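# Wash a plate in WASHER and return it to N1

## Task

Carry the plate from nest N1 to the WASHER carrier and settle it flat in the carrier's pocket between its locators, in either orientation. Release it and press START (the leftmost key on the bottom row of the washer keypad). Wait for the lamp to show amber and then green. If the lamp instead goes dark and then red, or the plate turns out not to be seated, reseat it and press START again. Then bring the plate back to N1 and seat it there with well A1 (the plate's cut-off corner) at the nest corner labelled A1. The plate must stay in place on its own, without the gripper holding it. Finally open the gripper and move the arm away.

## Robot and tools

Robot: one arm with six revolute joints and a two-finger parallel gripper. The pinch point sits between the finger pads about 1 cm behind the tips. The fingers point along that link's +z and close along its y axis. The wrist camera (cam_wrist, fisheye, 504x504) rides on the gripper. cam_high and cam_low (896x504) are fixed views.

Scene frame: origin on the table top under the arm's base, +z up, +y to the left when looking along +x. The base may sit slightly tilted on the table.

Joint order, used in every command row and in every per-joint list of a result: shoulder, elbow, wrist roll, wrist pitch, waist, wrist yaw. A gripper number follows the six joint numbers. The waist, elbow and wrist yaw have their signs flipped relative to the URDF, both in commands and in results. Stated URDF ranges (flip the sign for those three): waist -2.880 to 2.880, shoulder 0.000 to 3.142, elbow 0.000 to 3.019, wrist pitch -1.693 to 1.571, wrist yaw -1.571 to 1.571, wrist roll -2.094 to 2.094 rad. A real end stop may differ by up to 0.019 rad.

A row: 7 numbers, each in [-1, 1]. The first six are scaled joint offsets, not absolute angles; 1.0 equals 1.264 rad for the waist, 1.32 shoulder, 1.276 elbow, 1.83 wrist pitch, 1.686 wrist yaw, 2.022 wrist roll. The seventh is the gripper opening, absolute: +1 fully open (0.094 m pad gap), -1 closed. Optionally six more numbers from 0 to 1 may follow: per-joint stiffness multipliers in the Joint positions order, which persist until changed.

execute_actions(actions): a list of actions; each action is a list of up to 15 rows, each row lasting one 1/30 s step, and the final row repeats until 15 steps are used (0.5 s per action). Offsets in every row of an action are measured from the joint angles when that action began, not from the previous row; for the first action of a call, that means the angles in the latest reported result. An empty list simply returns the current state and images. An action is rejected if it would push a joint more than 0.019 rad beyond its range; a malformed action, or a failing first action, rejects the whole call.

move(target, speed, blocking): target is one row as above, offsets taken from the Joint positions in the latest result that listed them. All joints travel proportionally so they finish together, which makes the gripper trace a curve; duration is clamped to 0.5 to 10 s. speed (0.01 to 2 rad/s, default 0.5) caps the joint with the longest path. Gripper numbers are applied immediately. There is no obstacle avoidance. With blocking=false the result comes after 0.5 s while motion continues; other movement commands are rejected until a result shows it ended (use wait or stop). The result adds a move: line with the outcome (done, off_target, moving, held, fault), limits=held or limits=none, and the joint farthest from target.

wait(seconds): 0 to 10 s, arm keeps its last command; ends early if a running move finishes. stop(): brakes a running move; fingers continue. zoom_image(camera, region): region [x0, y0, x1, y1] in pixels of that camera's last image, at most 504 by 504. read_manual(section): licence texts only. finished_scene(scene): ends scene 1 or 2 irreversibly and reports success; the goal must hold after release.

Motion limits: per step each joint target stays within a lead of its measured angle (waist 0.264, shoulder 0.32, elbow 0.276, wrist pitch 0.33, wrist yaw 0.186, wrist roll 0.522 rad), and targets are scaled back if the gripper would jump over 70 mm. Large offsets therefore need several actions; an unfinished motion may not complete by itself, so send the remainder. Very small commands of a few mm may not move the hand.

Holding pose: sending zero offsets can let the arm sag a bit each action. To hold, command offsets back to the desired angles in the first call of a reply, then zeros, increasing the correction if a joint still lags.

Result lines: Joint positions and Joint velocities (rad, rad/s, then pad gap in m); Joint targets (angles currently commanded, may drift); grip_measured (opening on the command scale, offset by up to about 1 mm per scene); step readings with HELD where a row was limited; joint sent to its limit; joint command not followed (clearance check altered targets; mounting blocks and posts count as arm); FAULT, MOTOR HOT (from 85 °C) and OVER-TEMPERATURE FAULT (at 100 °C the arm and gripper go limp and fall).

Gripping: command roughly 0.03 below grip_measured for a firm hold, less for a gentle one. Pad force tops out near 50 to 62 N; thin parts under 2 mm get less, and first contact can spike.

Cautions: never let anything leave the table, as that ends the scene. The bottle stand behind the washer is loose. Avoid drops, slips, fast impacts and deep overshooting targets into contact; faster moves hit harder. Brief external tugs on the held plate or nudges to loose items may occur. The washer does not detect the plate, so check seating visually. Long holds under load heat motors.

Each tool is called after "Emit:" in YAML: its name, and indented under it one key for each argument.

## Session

Emit:
execute_actions:
  actions: []

Scene clock: 0.00 s.
grip_measured=+1.000
Joint names: [shoulder, elbow, wrist roll, wrist pitch, waist, wrist yaw]
Joint positions: [ 1.387 -1.106  1.548 -0.329 -0.213 -0.063  0.094]
Joint velocities: [-0.005  0.012 -0.007 -0.007 -0.005  0.037  0.   ]
Joint targets: [1.385 -1.138 1.548 -0.324 -0.213 -0.063]
Joint stiffness scale: [1. 1. 1. 1. 1. 1.]

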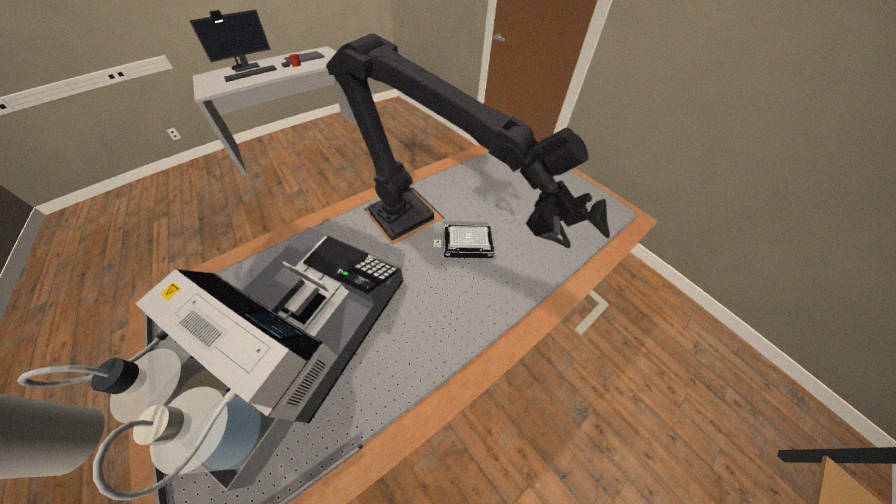

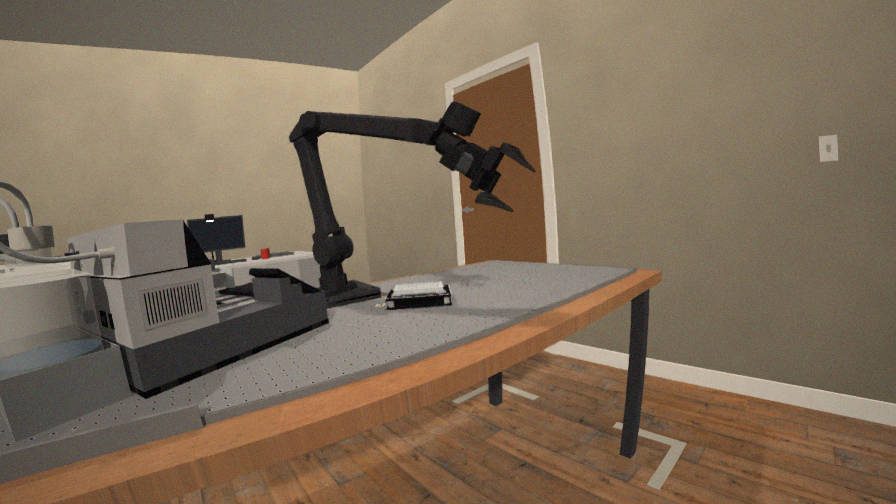

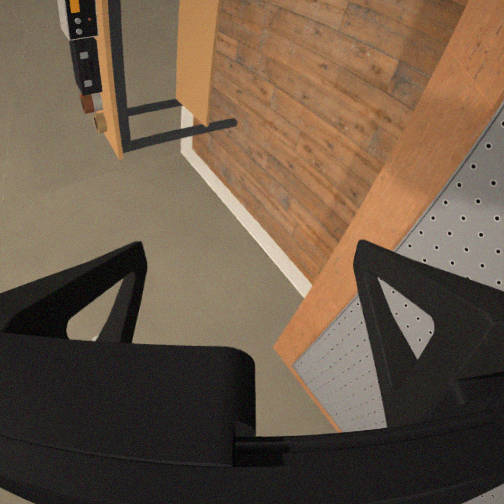

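Emit:
move:
  target: [-0.15,0.28,-0.9,-0.435,-0.15,0.012,1]
  speed: 1.2

Scene clock: 6.03 s.
grip_measured=+1.000
Joint names: [shoulder, elbow, wrist roll, wrist pitch, waist, wrist yaw]
Joint positions: [ 1.204 -0.742 -0.262 -1.117 -0.39  -0.045  0.094]
Joint velocities: [-0.005  0.002  0.022 -0.007  0.005  0.066  0.   ]
Joint targets: [1.189 -0.749 -0.272 -1.125 -0.402 -0.043]
Joint stiffness scale: [1. 1. 1. 1. 1. 1.]
move: done; limits=none; farthest joint: the shoulder, 0.015 radians from its target (0.198 radians at the start)

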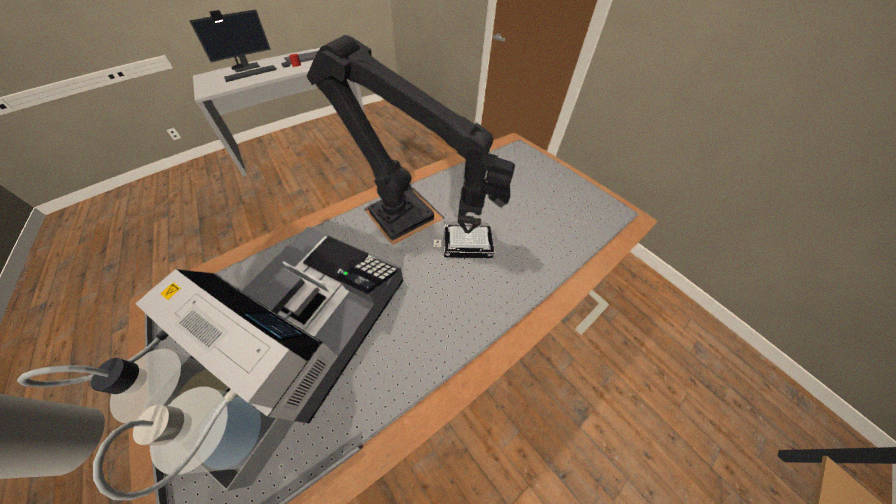

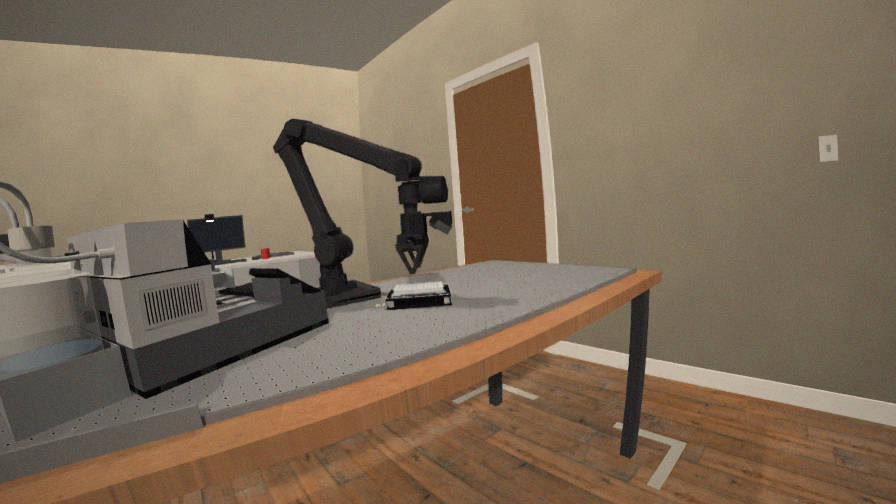

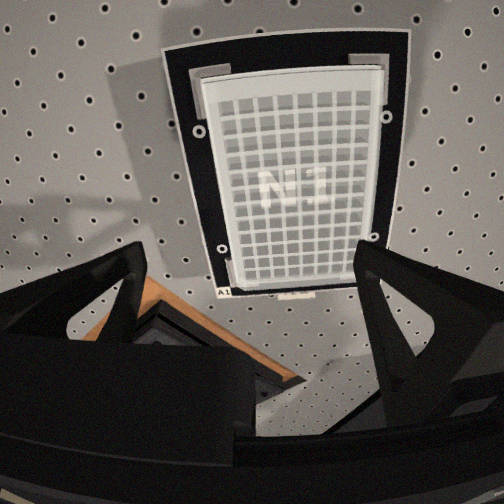

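Emit:
move:
  target: [0.07,0.027,-0.083,0.077,0.073,0,1]
  speed: 0.25

Scene clock: 11.60 s.
grip_measured=+1.000
Joint names: [shoulder, elbow, wrist roll, wrist pitch, waist, wrist yaw]
Joint positions: [ 1.286 -0.704 -0.42  -0.987 -0.309 -0.045  0.094]
Joint velocities: [ 0.005  0.007  0.022  0.002  0.005 -0.051  0.   ]
Joint targets: [1.297 -0.707 -0.430 -0.977 -0.298 -0.045]
Joint stiffness scale: [1. 1. 1. 1. 1. 1.]
move: done; limits=none; farthest joint: the waist, 0.011 radians from its target (0.092 radians at the start)

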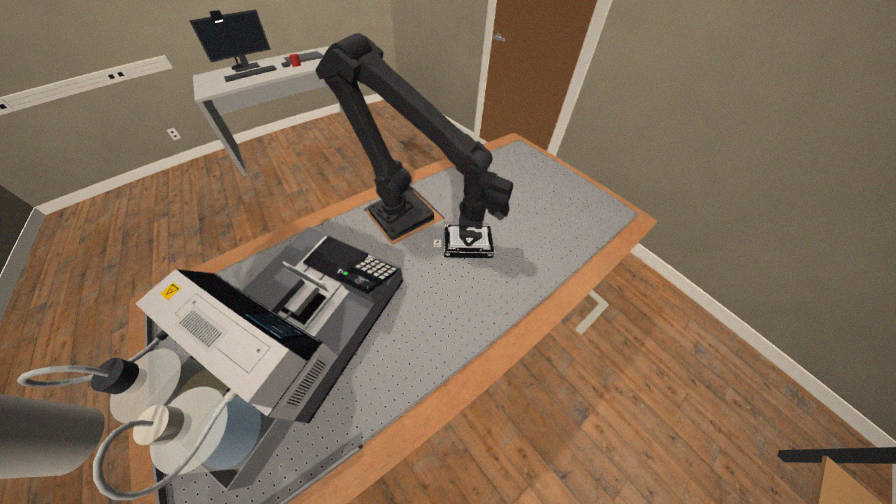

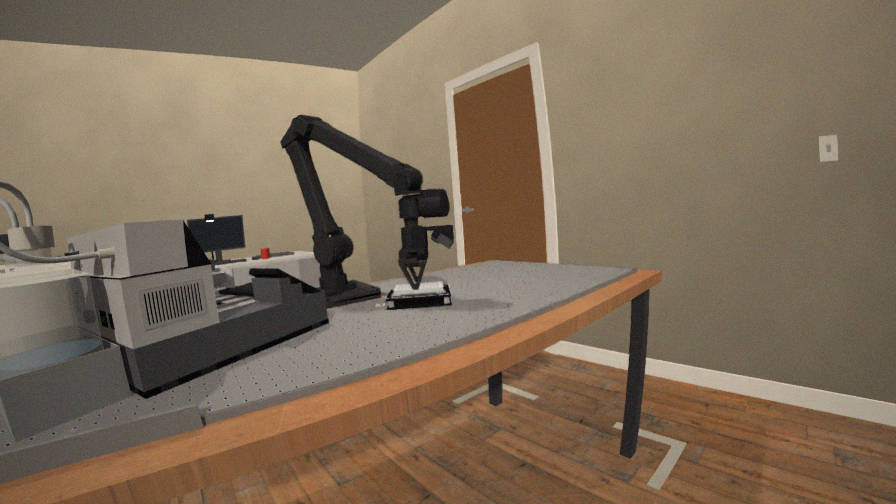

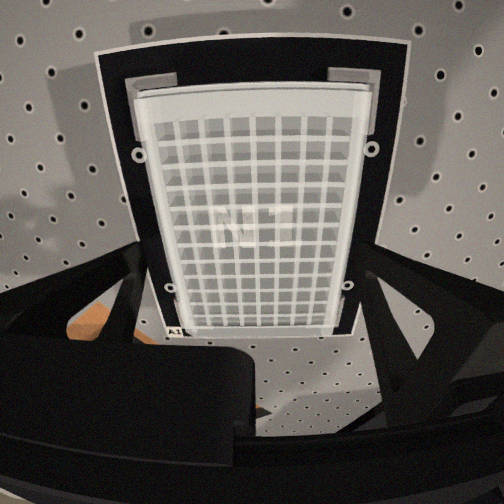

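Emit:
move:
  target: [0.033,0.016,-0.025,0.034,0.019,0,1]
  speed: 0.1

Emit:
move:
  target: [0,-0.01,0,0,0,0,0.72]

Scene clock: 15.77 s.
grip_measured=+1.000
Joint names: [shoulder, elbow, wrist roll, wrist pitch, waist, wrist yaw]
Joint positions: [ 1.312 -0.683 -0.456 -0.938 -0.3   -0.044  0.094]
Joint velocities: [-0.005  0.017  0.066 -0.007  0.005 -0.051  0.   ]
Joint targets: [1.329 -0.684 -0.470 -0.925 -0.285 -0.044]
Joint stiffness scale: [1. 1. 1. 1. 1. 1.]
move: done; limits=none; farthest joint: the shoulder, 0.018 radians from its target (0.044 radians at the start)

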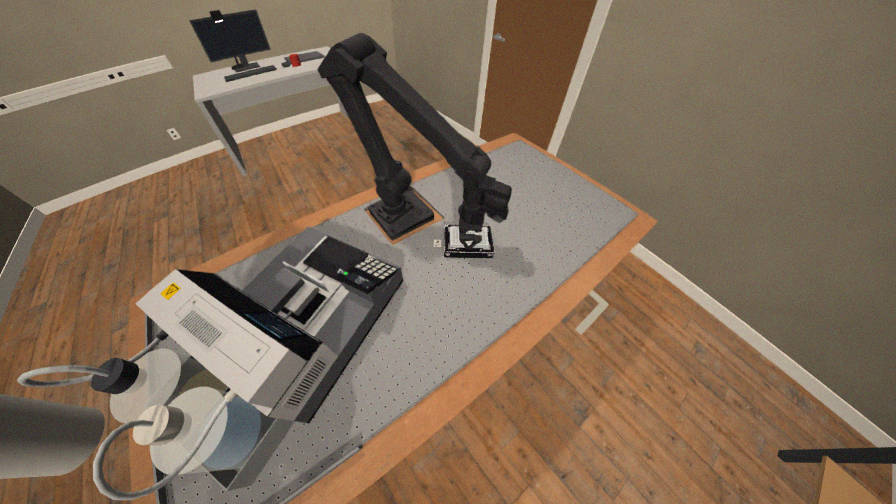

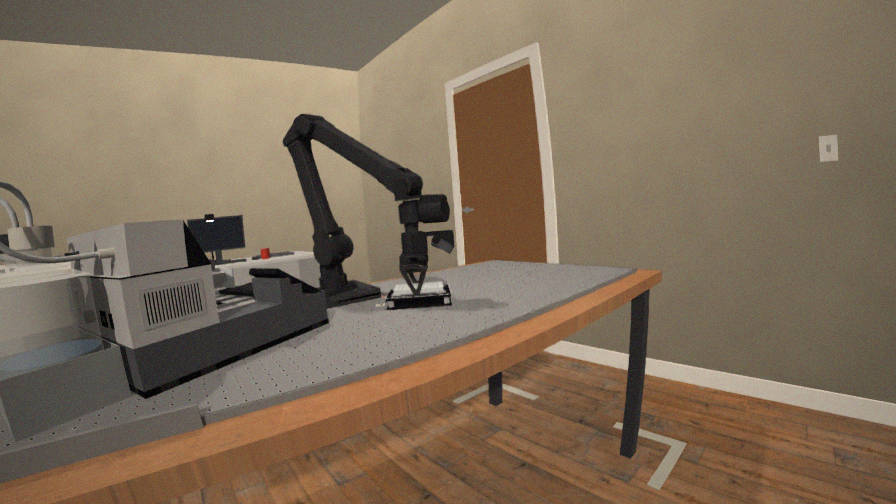

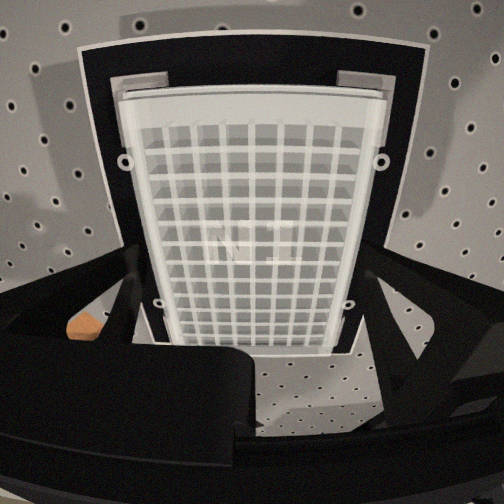

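Scene clock: 16.47 s.
grip_measured=+0.762
Joint names: [shoulder, elbow, wrist roll, wrist pitch, waist, wrist yaw]
Joint positions: [ 1.312 -0.683 -0.457 -0.938 -0.3   -0.049  0.083]
Joint velocities: [ 0.005 -0.007 -0.037  0.007  0.005  0.051  0.   ]
Joint targets: [1.312 -0.696 -0.456 -0.939 -0.300 -0.045]
Joint stiffness scale: [1. 1. 1. 1. 1. 1.]
move: done; limits=none; farthest joint: the elbow, 0.012 radians from its target (0.012 radians at the start)

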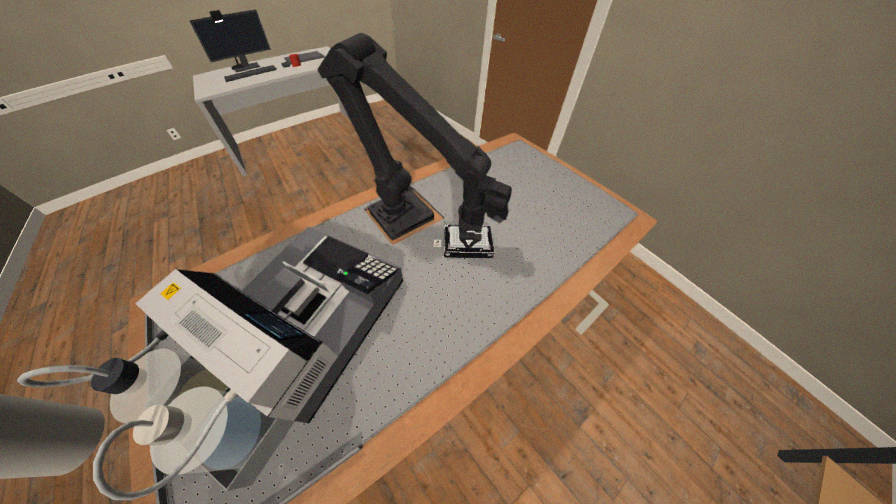

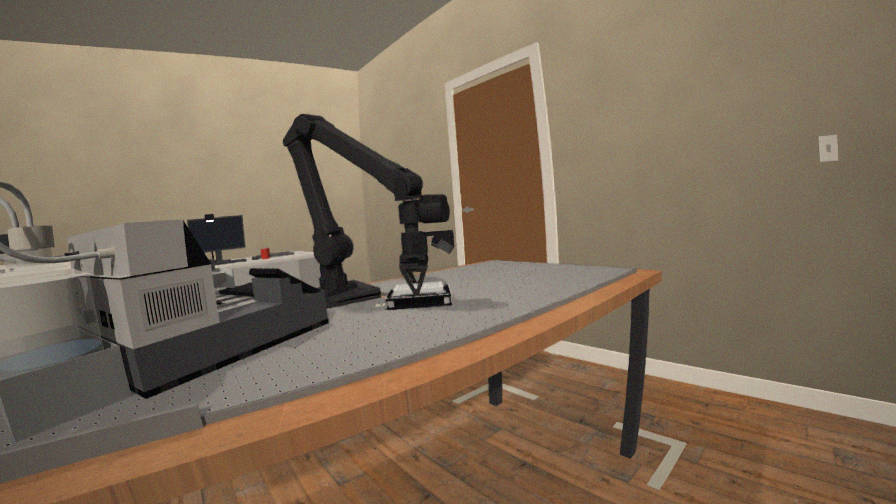

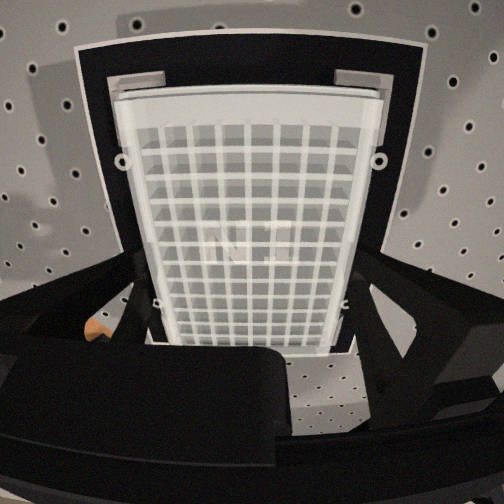

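Emit:
move:
  target: [-0.05,-0.02,0,-0.015,0,0,0.72]
  speed: 0.1

Emit:
move:
  target: [-0.148,-0.256,0,-0.264,0.2,0,0.72]
  speed: 0.5

Emit:
move:
  target: [0,-0.025,-0.48,0,0.99,0.024,0.72]
  speed: 0.8

Scene clock: 21.17 s.
grip_measured=+0.762
Joint names: [shoulder, elbow, wrist roll, wrist pitch, waist, wrist yaw]
Joint positions: [ 1.261 -0.683 -0.457 -0.957 -0.3   -0.049  0.083]
Joint velocities: [ 0.005 -0.002  0.007 -0.027  0.005  0.007 -0.   ]
Joint targets: [1.246 -0.709 -0.457 -0.965 -0.300 -0.049]
Joint stiffness scale: [1. 1. 1. 1. 1. 1.]
move: off_target; limits=none; farthest joint: the elbow, 0.025 radians from its target (0.025 radians at the start)

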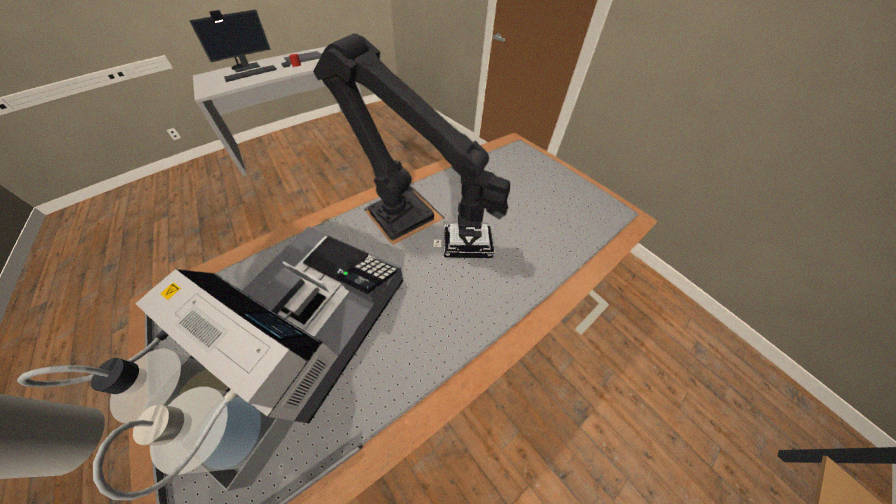

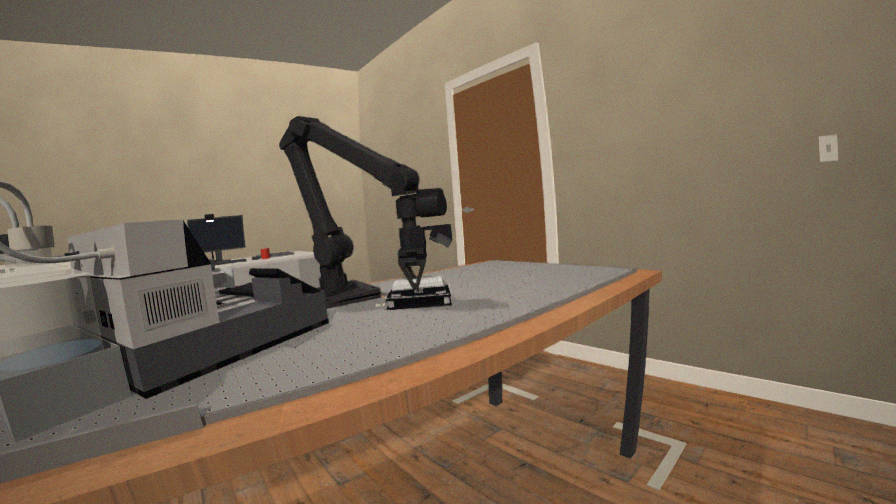

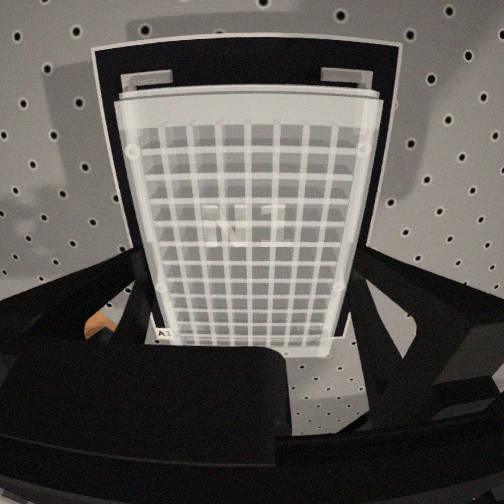

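Scene clock: 22.60 s.
grip_measured=+0.762
Joint names: [shoulder, elbow, wrist roll, wrist pitch, waist, wrist yaw]
Joint positions: [ 1.07  -0.966 -0.457 -1.432 -0.057 -0.049  0.083]
Joint velocities: [-0.005  0.017 -0.007 -0.002 -0.015  0.007  0.001]
Joint targets: [1.066 -1.010 -0.457 -1.440 -0.047 -0.049]
Joint stiffness scale: [1. 1. 1. 1. 1. 1.]
move: off_target; limits=none; farthest joint: the elbow, 0.044 radians from its target (0.326 radians at the start)

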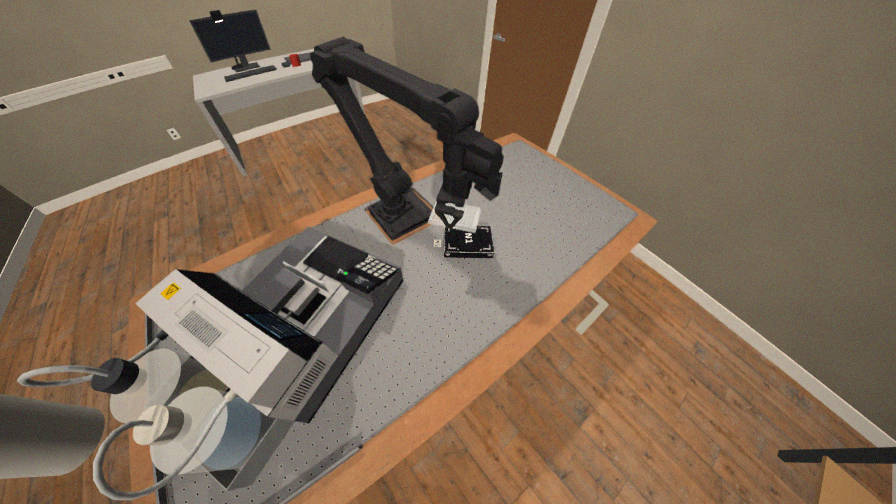

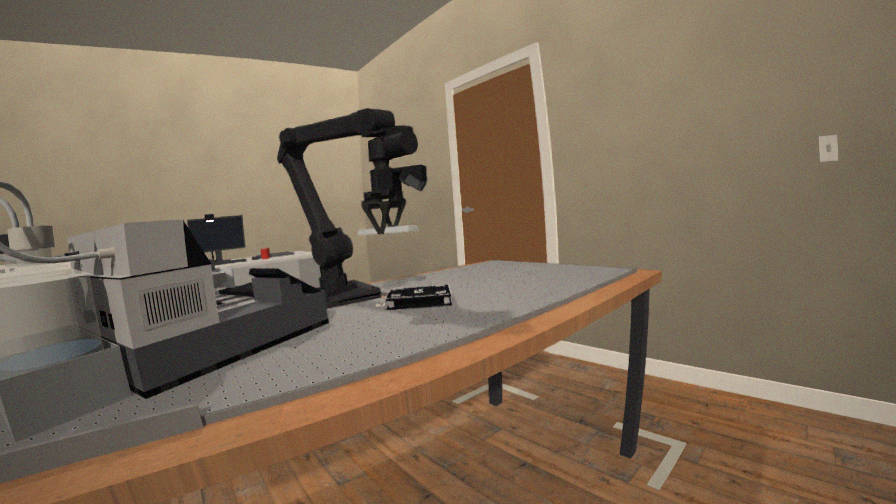

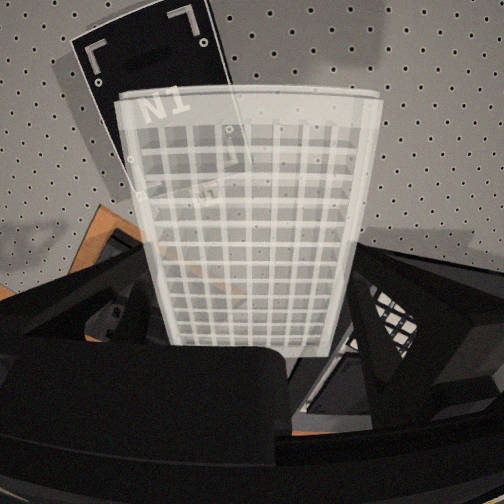

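Scene clock: 25.00 s.
grip_measured=+0.762
Joint names: [shoulder, elbow, wrist roll, wrist pitch, waist, wrist yaw]
Joint positions: [ 1.07  -0.962 -1.417 -1.432  1.193 -0.012  0.083]
Joint velocities: [-0.015  0.022 -0.051 -0.007 -0.005  0.007 -0.001]
Joint targets: [1.070 -0.998 -1.427 -1.432 1.195 -0.009]
Joint stiffness scale: [1. 1. 1. 1. 1. 1.]
move: off_target; limits=none; farthest joint: the elbow, 0.036 radians from its target (0.032 radians at the start)

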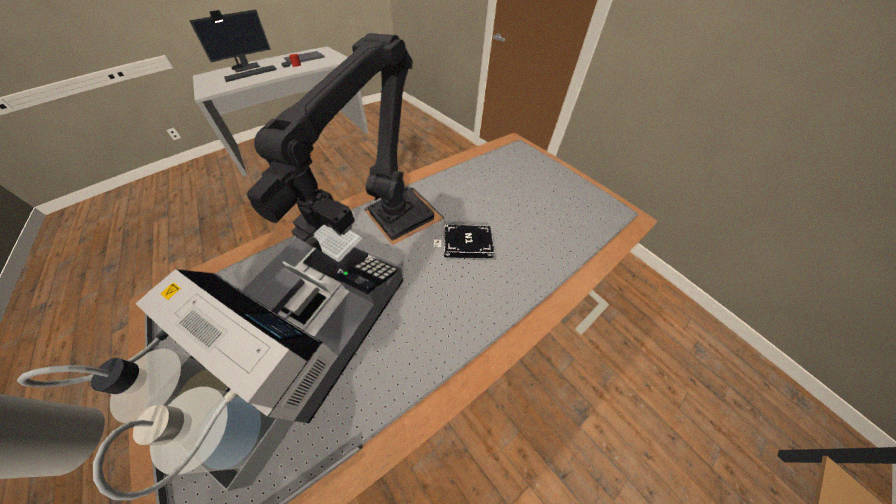

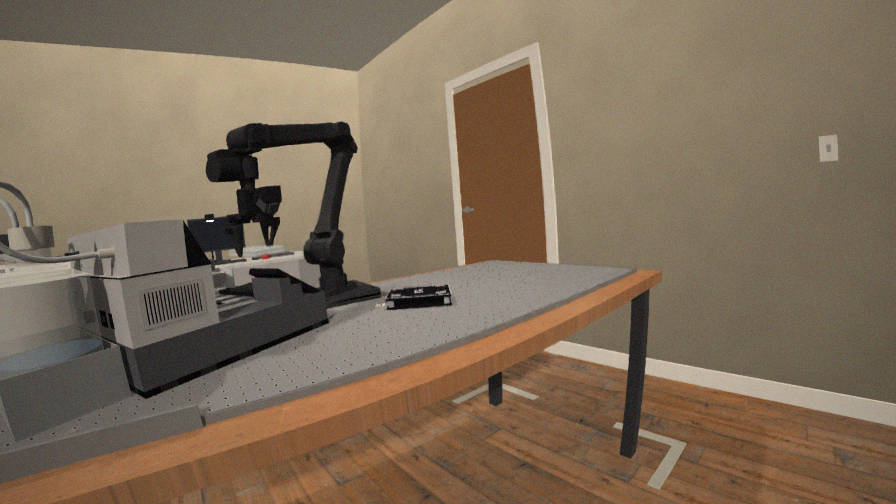

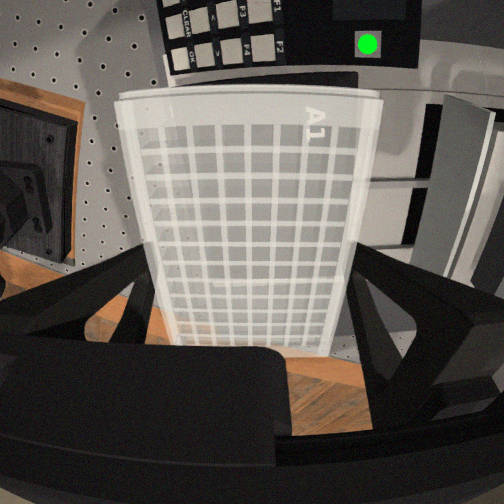

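Emit:
move:
  target: [0.048,0.088,-0.056,0.1,0.059,0,0.72]
  speed: 0.25

Emit:
zoom_image:
  camera: "cam_wrist"
  region: [60,30,440,200]

Scene clock: 32.97 s.
grip_measured=+0.762
Joint names: [shoulder, elbow, wrist roll, wrist pitch, waist, wrist yaw]
Joint positions: [ 1.123 -0.842 -1.52  -1.258  1.256 -0.009  0.083]
Joint velocities: [ 0.005 -0.002  0.022 -0.012  0.005 -0.037 -0.001]
Joint targets: [1.134 -0.849 -1.530 -1.249 1.267 -0.011]
Joint stiffness scale: [1. 1. 1. 1. 1. 1.]
move: done; limits=none; farthest joint: the waist, 0.012 radians from its target (0.075 radians at the start)

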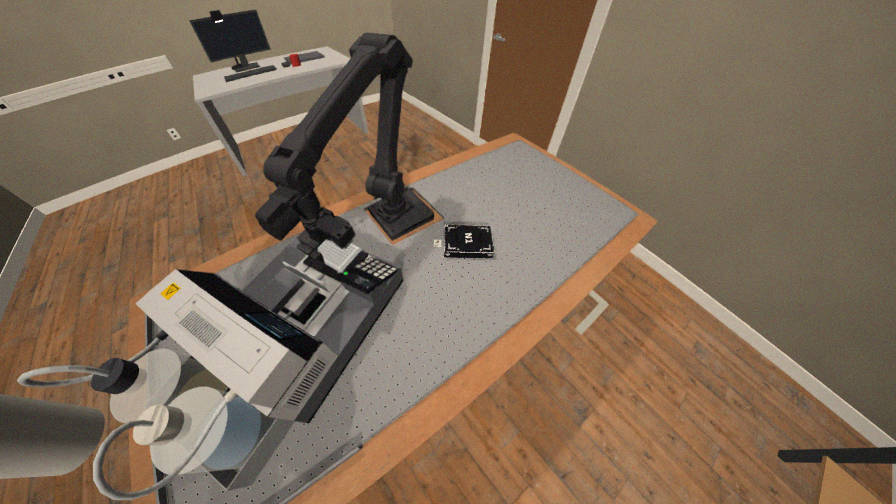

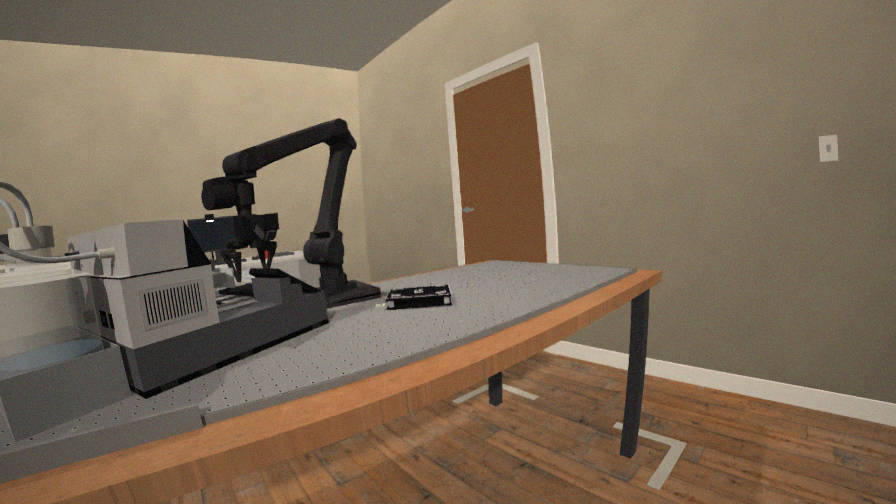

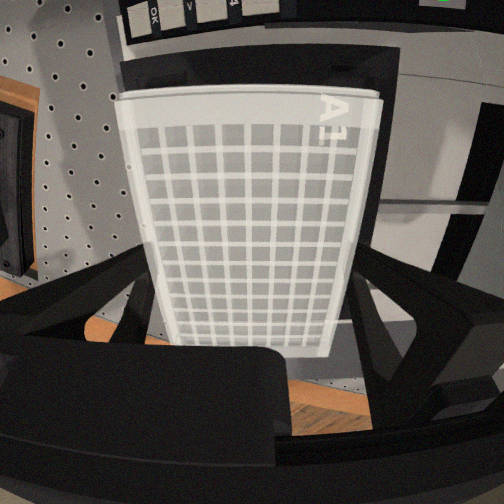

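Region (60, 30, 440, 200) of cam_wrist's 504x504 image, scaled by 1.326, with more detail than that image has; it fills the top 225 rows of this view, and the rest is white.

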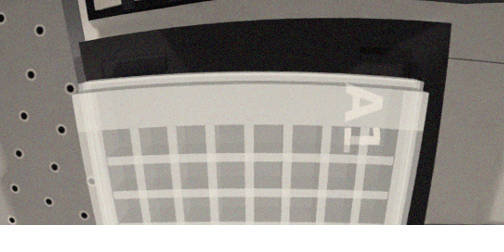

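Emit:
execute_actions:
  actions: []

Scene clock: 49.90 s.
grip_measured=+0.762
Joint names: [shoulder, elbow, wrist roll, wrist pitch, waist, wrist yaw]
Joint positions: [ 1.123 -0.842 -1.521 -1.258  1.256 -0.009  0.083]
Joint velocities: [-0.015 -0.002 -0.022 -0.007  0.005  0.051 -0.001]
Joint targets: [1.134 -0.849 -1.530 -1.249 1.267 -0.011]
Joint stiffness scale: [1. 1. 1. 1. 1. 1.]

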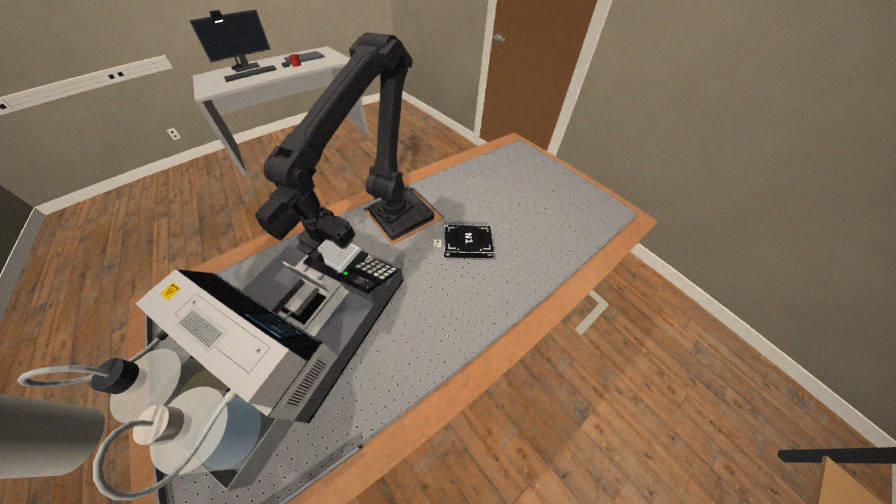

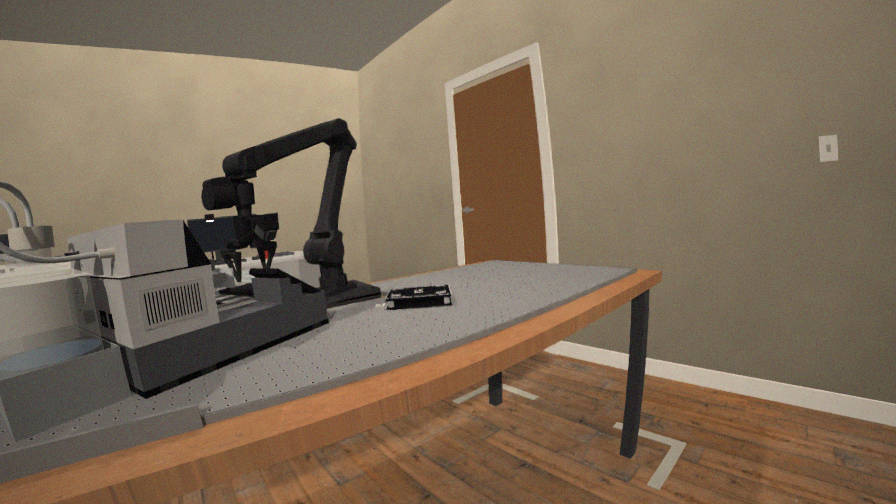

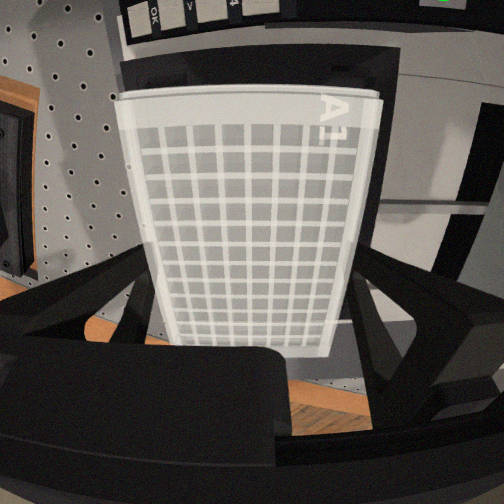

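Emit:
move:
  target: [0.0345,-0.006,-0.027,0.0195,0.008,0,0.72]
  speed: 0.1

Scene clock: 54.30 s.
grip_measured=+0.762
Joint names: [shoulder, elbow, wrist roll, wrist pitch, waist, wrist yaw]
Joint positions: [ 1.158 -0.84  -1.565 -1.232  1.256 -0.009  0.083]
Joint velocities: [ 0.005 -0.012 -0.051 -0.012  0.015  0.022  0.001]
Joint targets: [1.169 -0.850 -1.575 -1.223 1.266 -0.009]
Joint stiffness scale: [1. 1. 1. 1. 1. 1.]
move: done; limits=none; farthest joint: the waist, 0.010 radians from its target (0.010 radians at the start)

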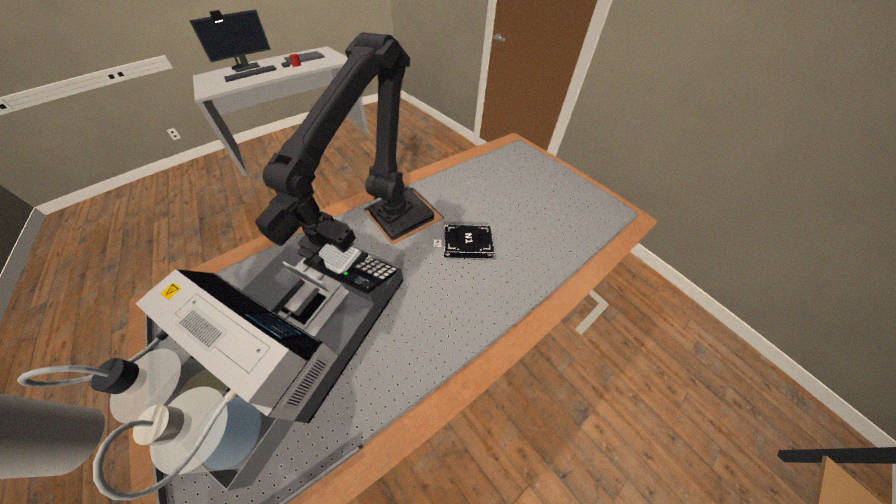

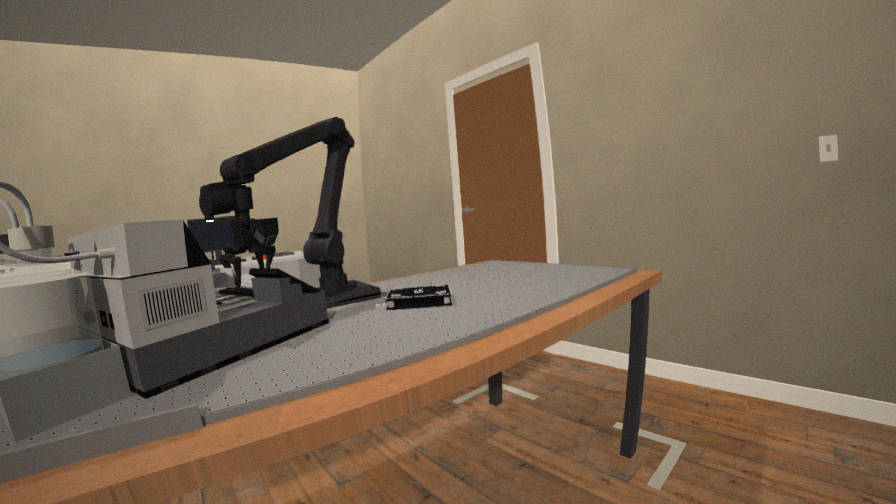

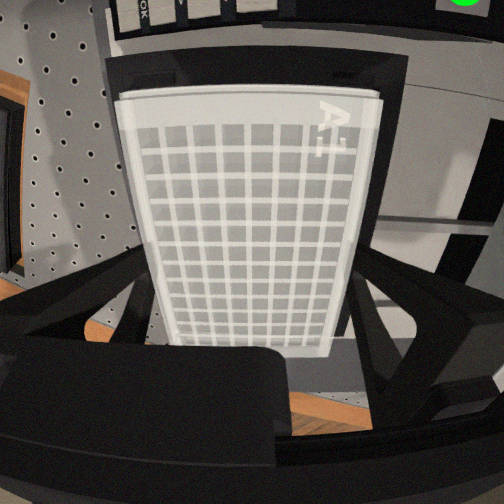

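Emit:
move:
  target: [0.018,-0.008,-0.009,0.0105,0.008,0,0.72]
  speed: 0.06

Emit:
zoom_image:
  camera: "cam_wrist"
  region: [70,30,430,200]

Scene clock: 58.63 s.
grip_measured=+0.762
Joint names: [shoulder, elbow, wrist roll, wrist pitch, waist, wrist yaw]
Joint positions: [ 1.17  -0.84  -1.574 -1.221  1.256 -0.009  0.083]
Joint velocities: [-0.005 -0.002  0.022 -0.017 -0.005  0.037 -0.   ]
Joint targets: [1.182 -0.850 -1.583 -1.212 1.266 -0.009]
Joint stiffness scale: [1. 1. 1. 1. 1. 1.]
move: done; limits=none; farthest joint: the shoulder, 0.012 radians from its target (0.024 radians at the start)

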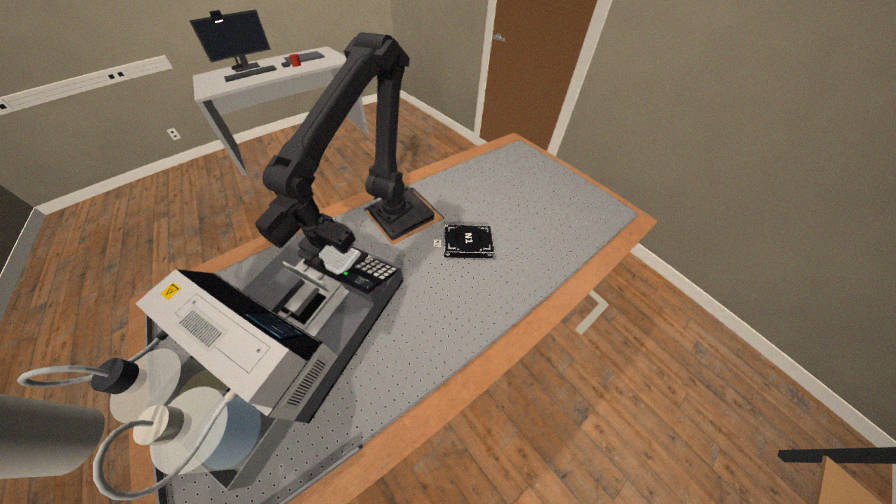

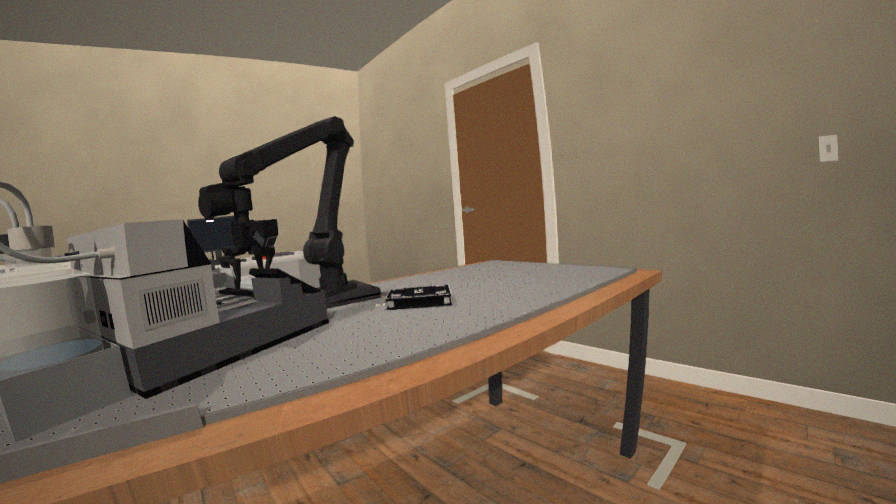

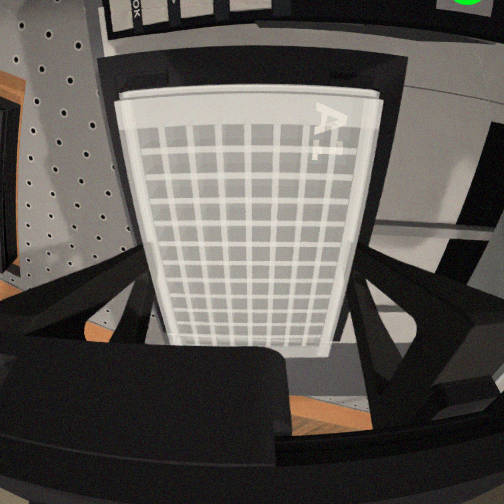

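Region (70, 30, 430, 200) of cam_wrist's 504x504 image, scaled by 1.400, with more detail than that image has; it fills the top 238 rows of this view, and the rest is white.

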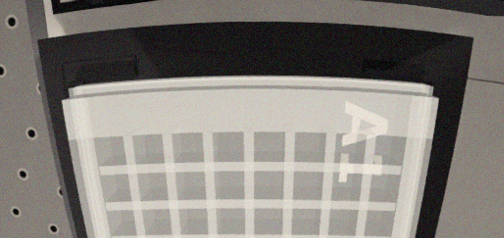

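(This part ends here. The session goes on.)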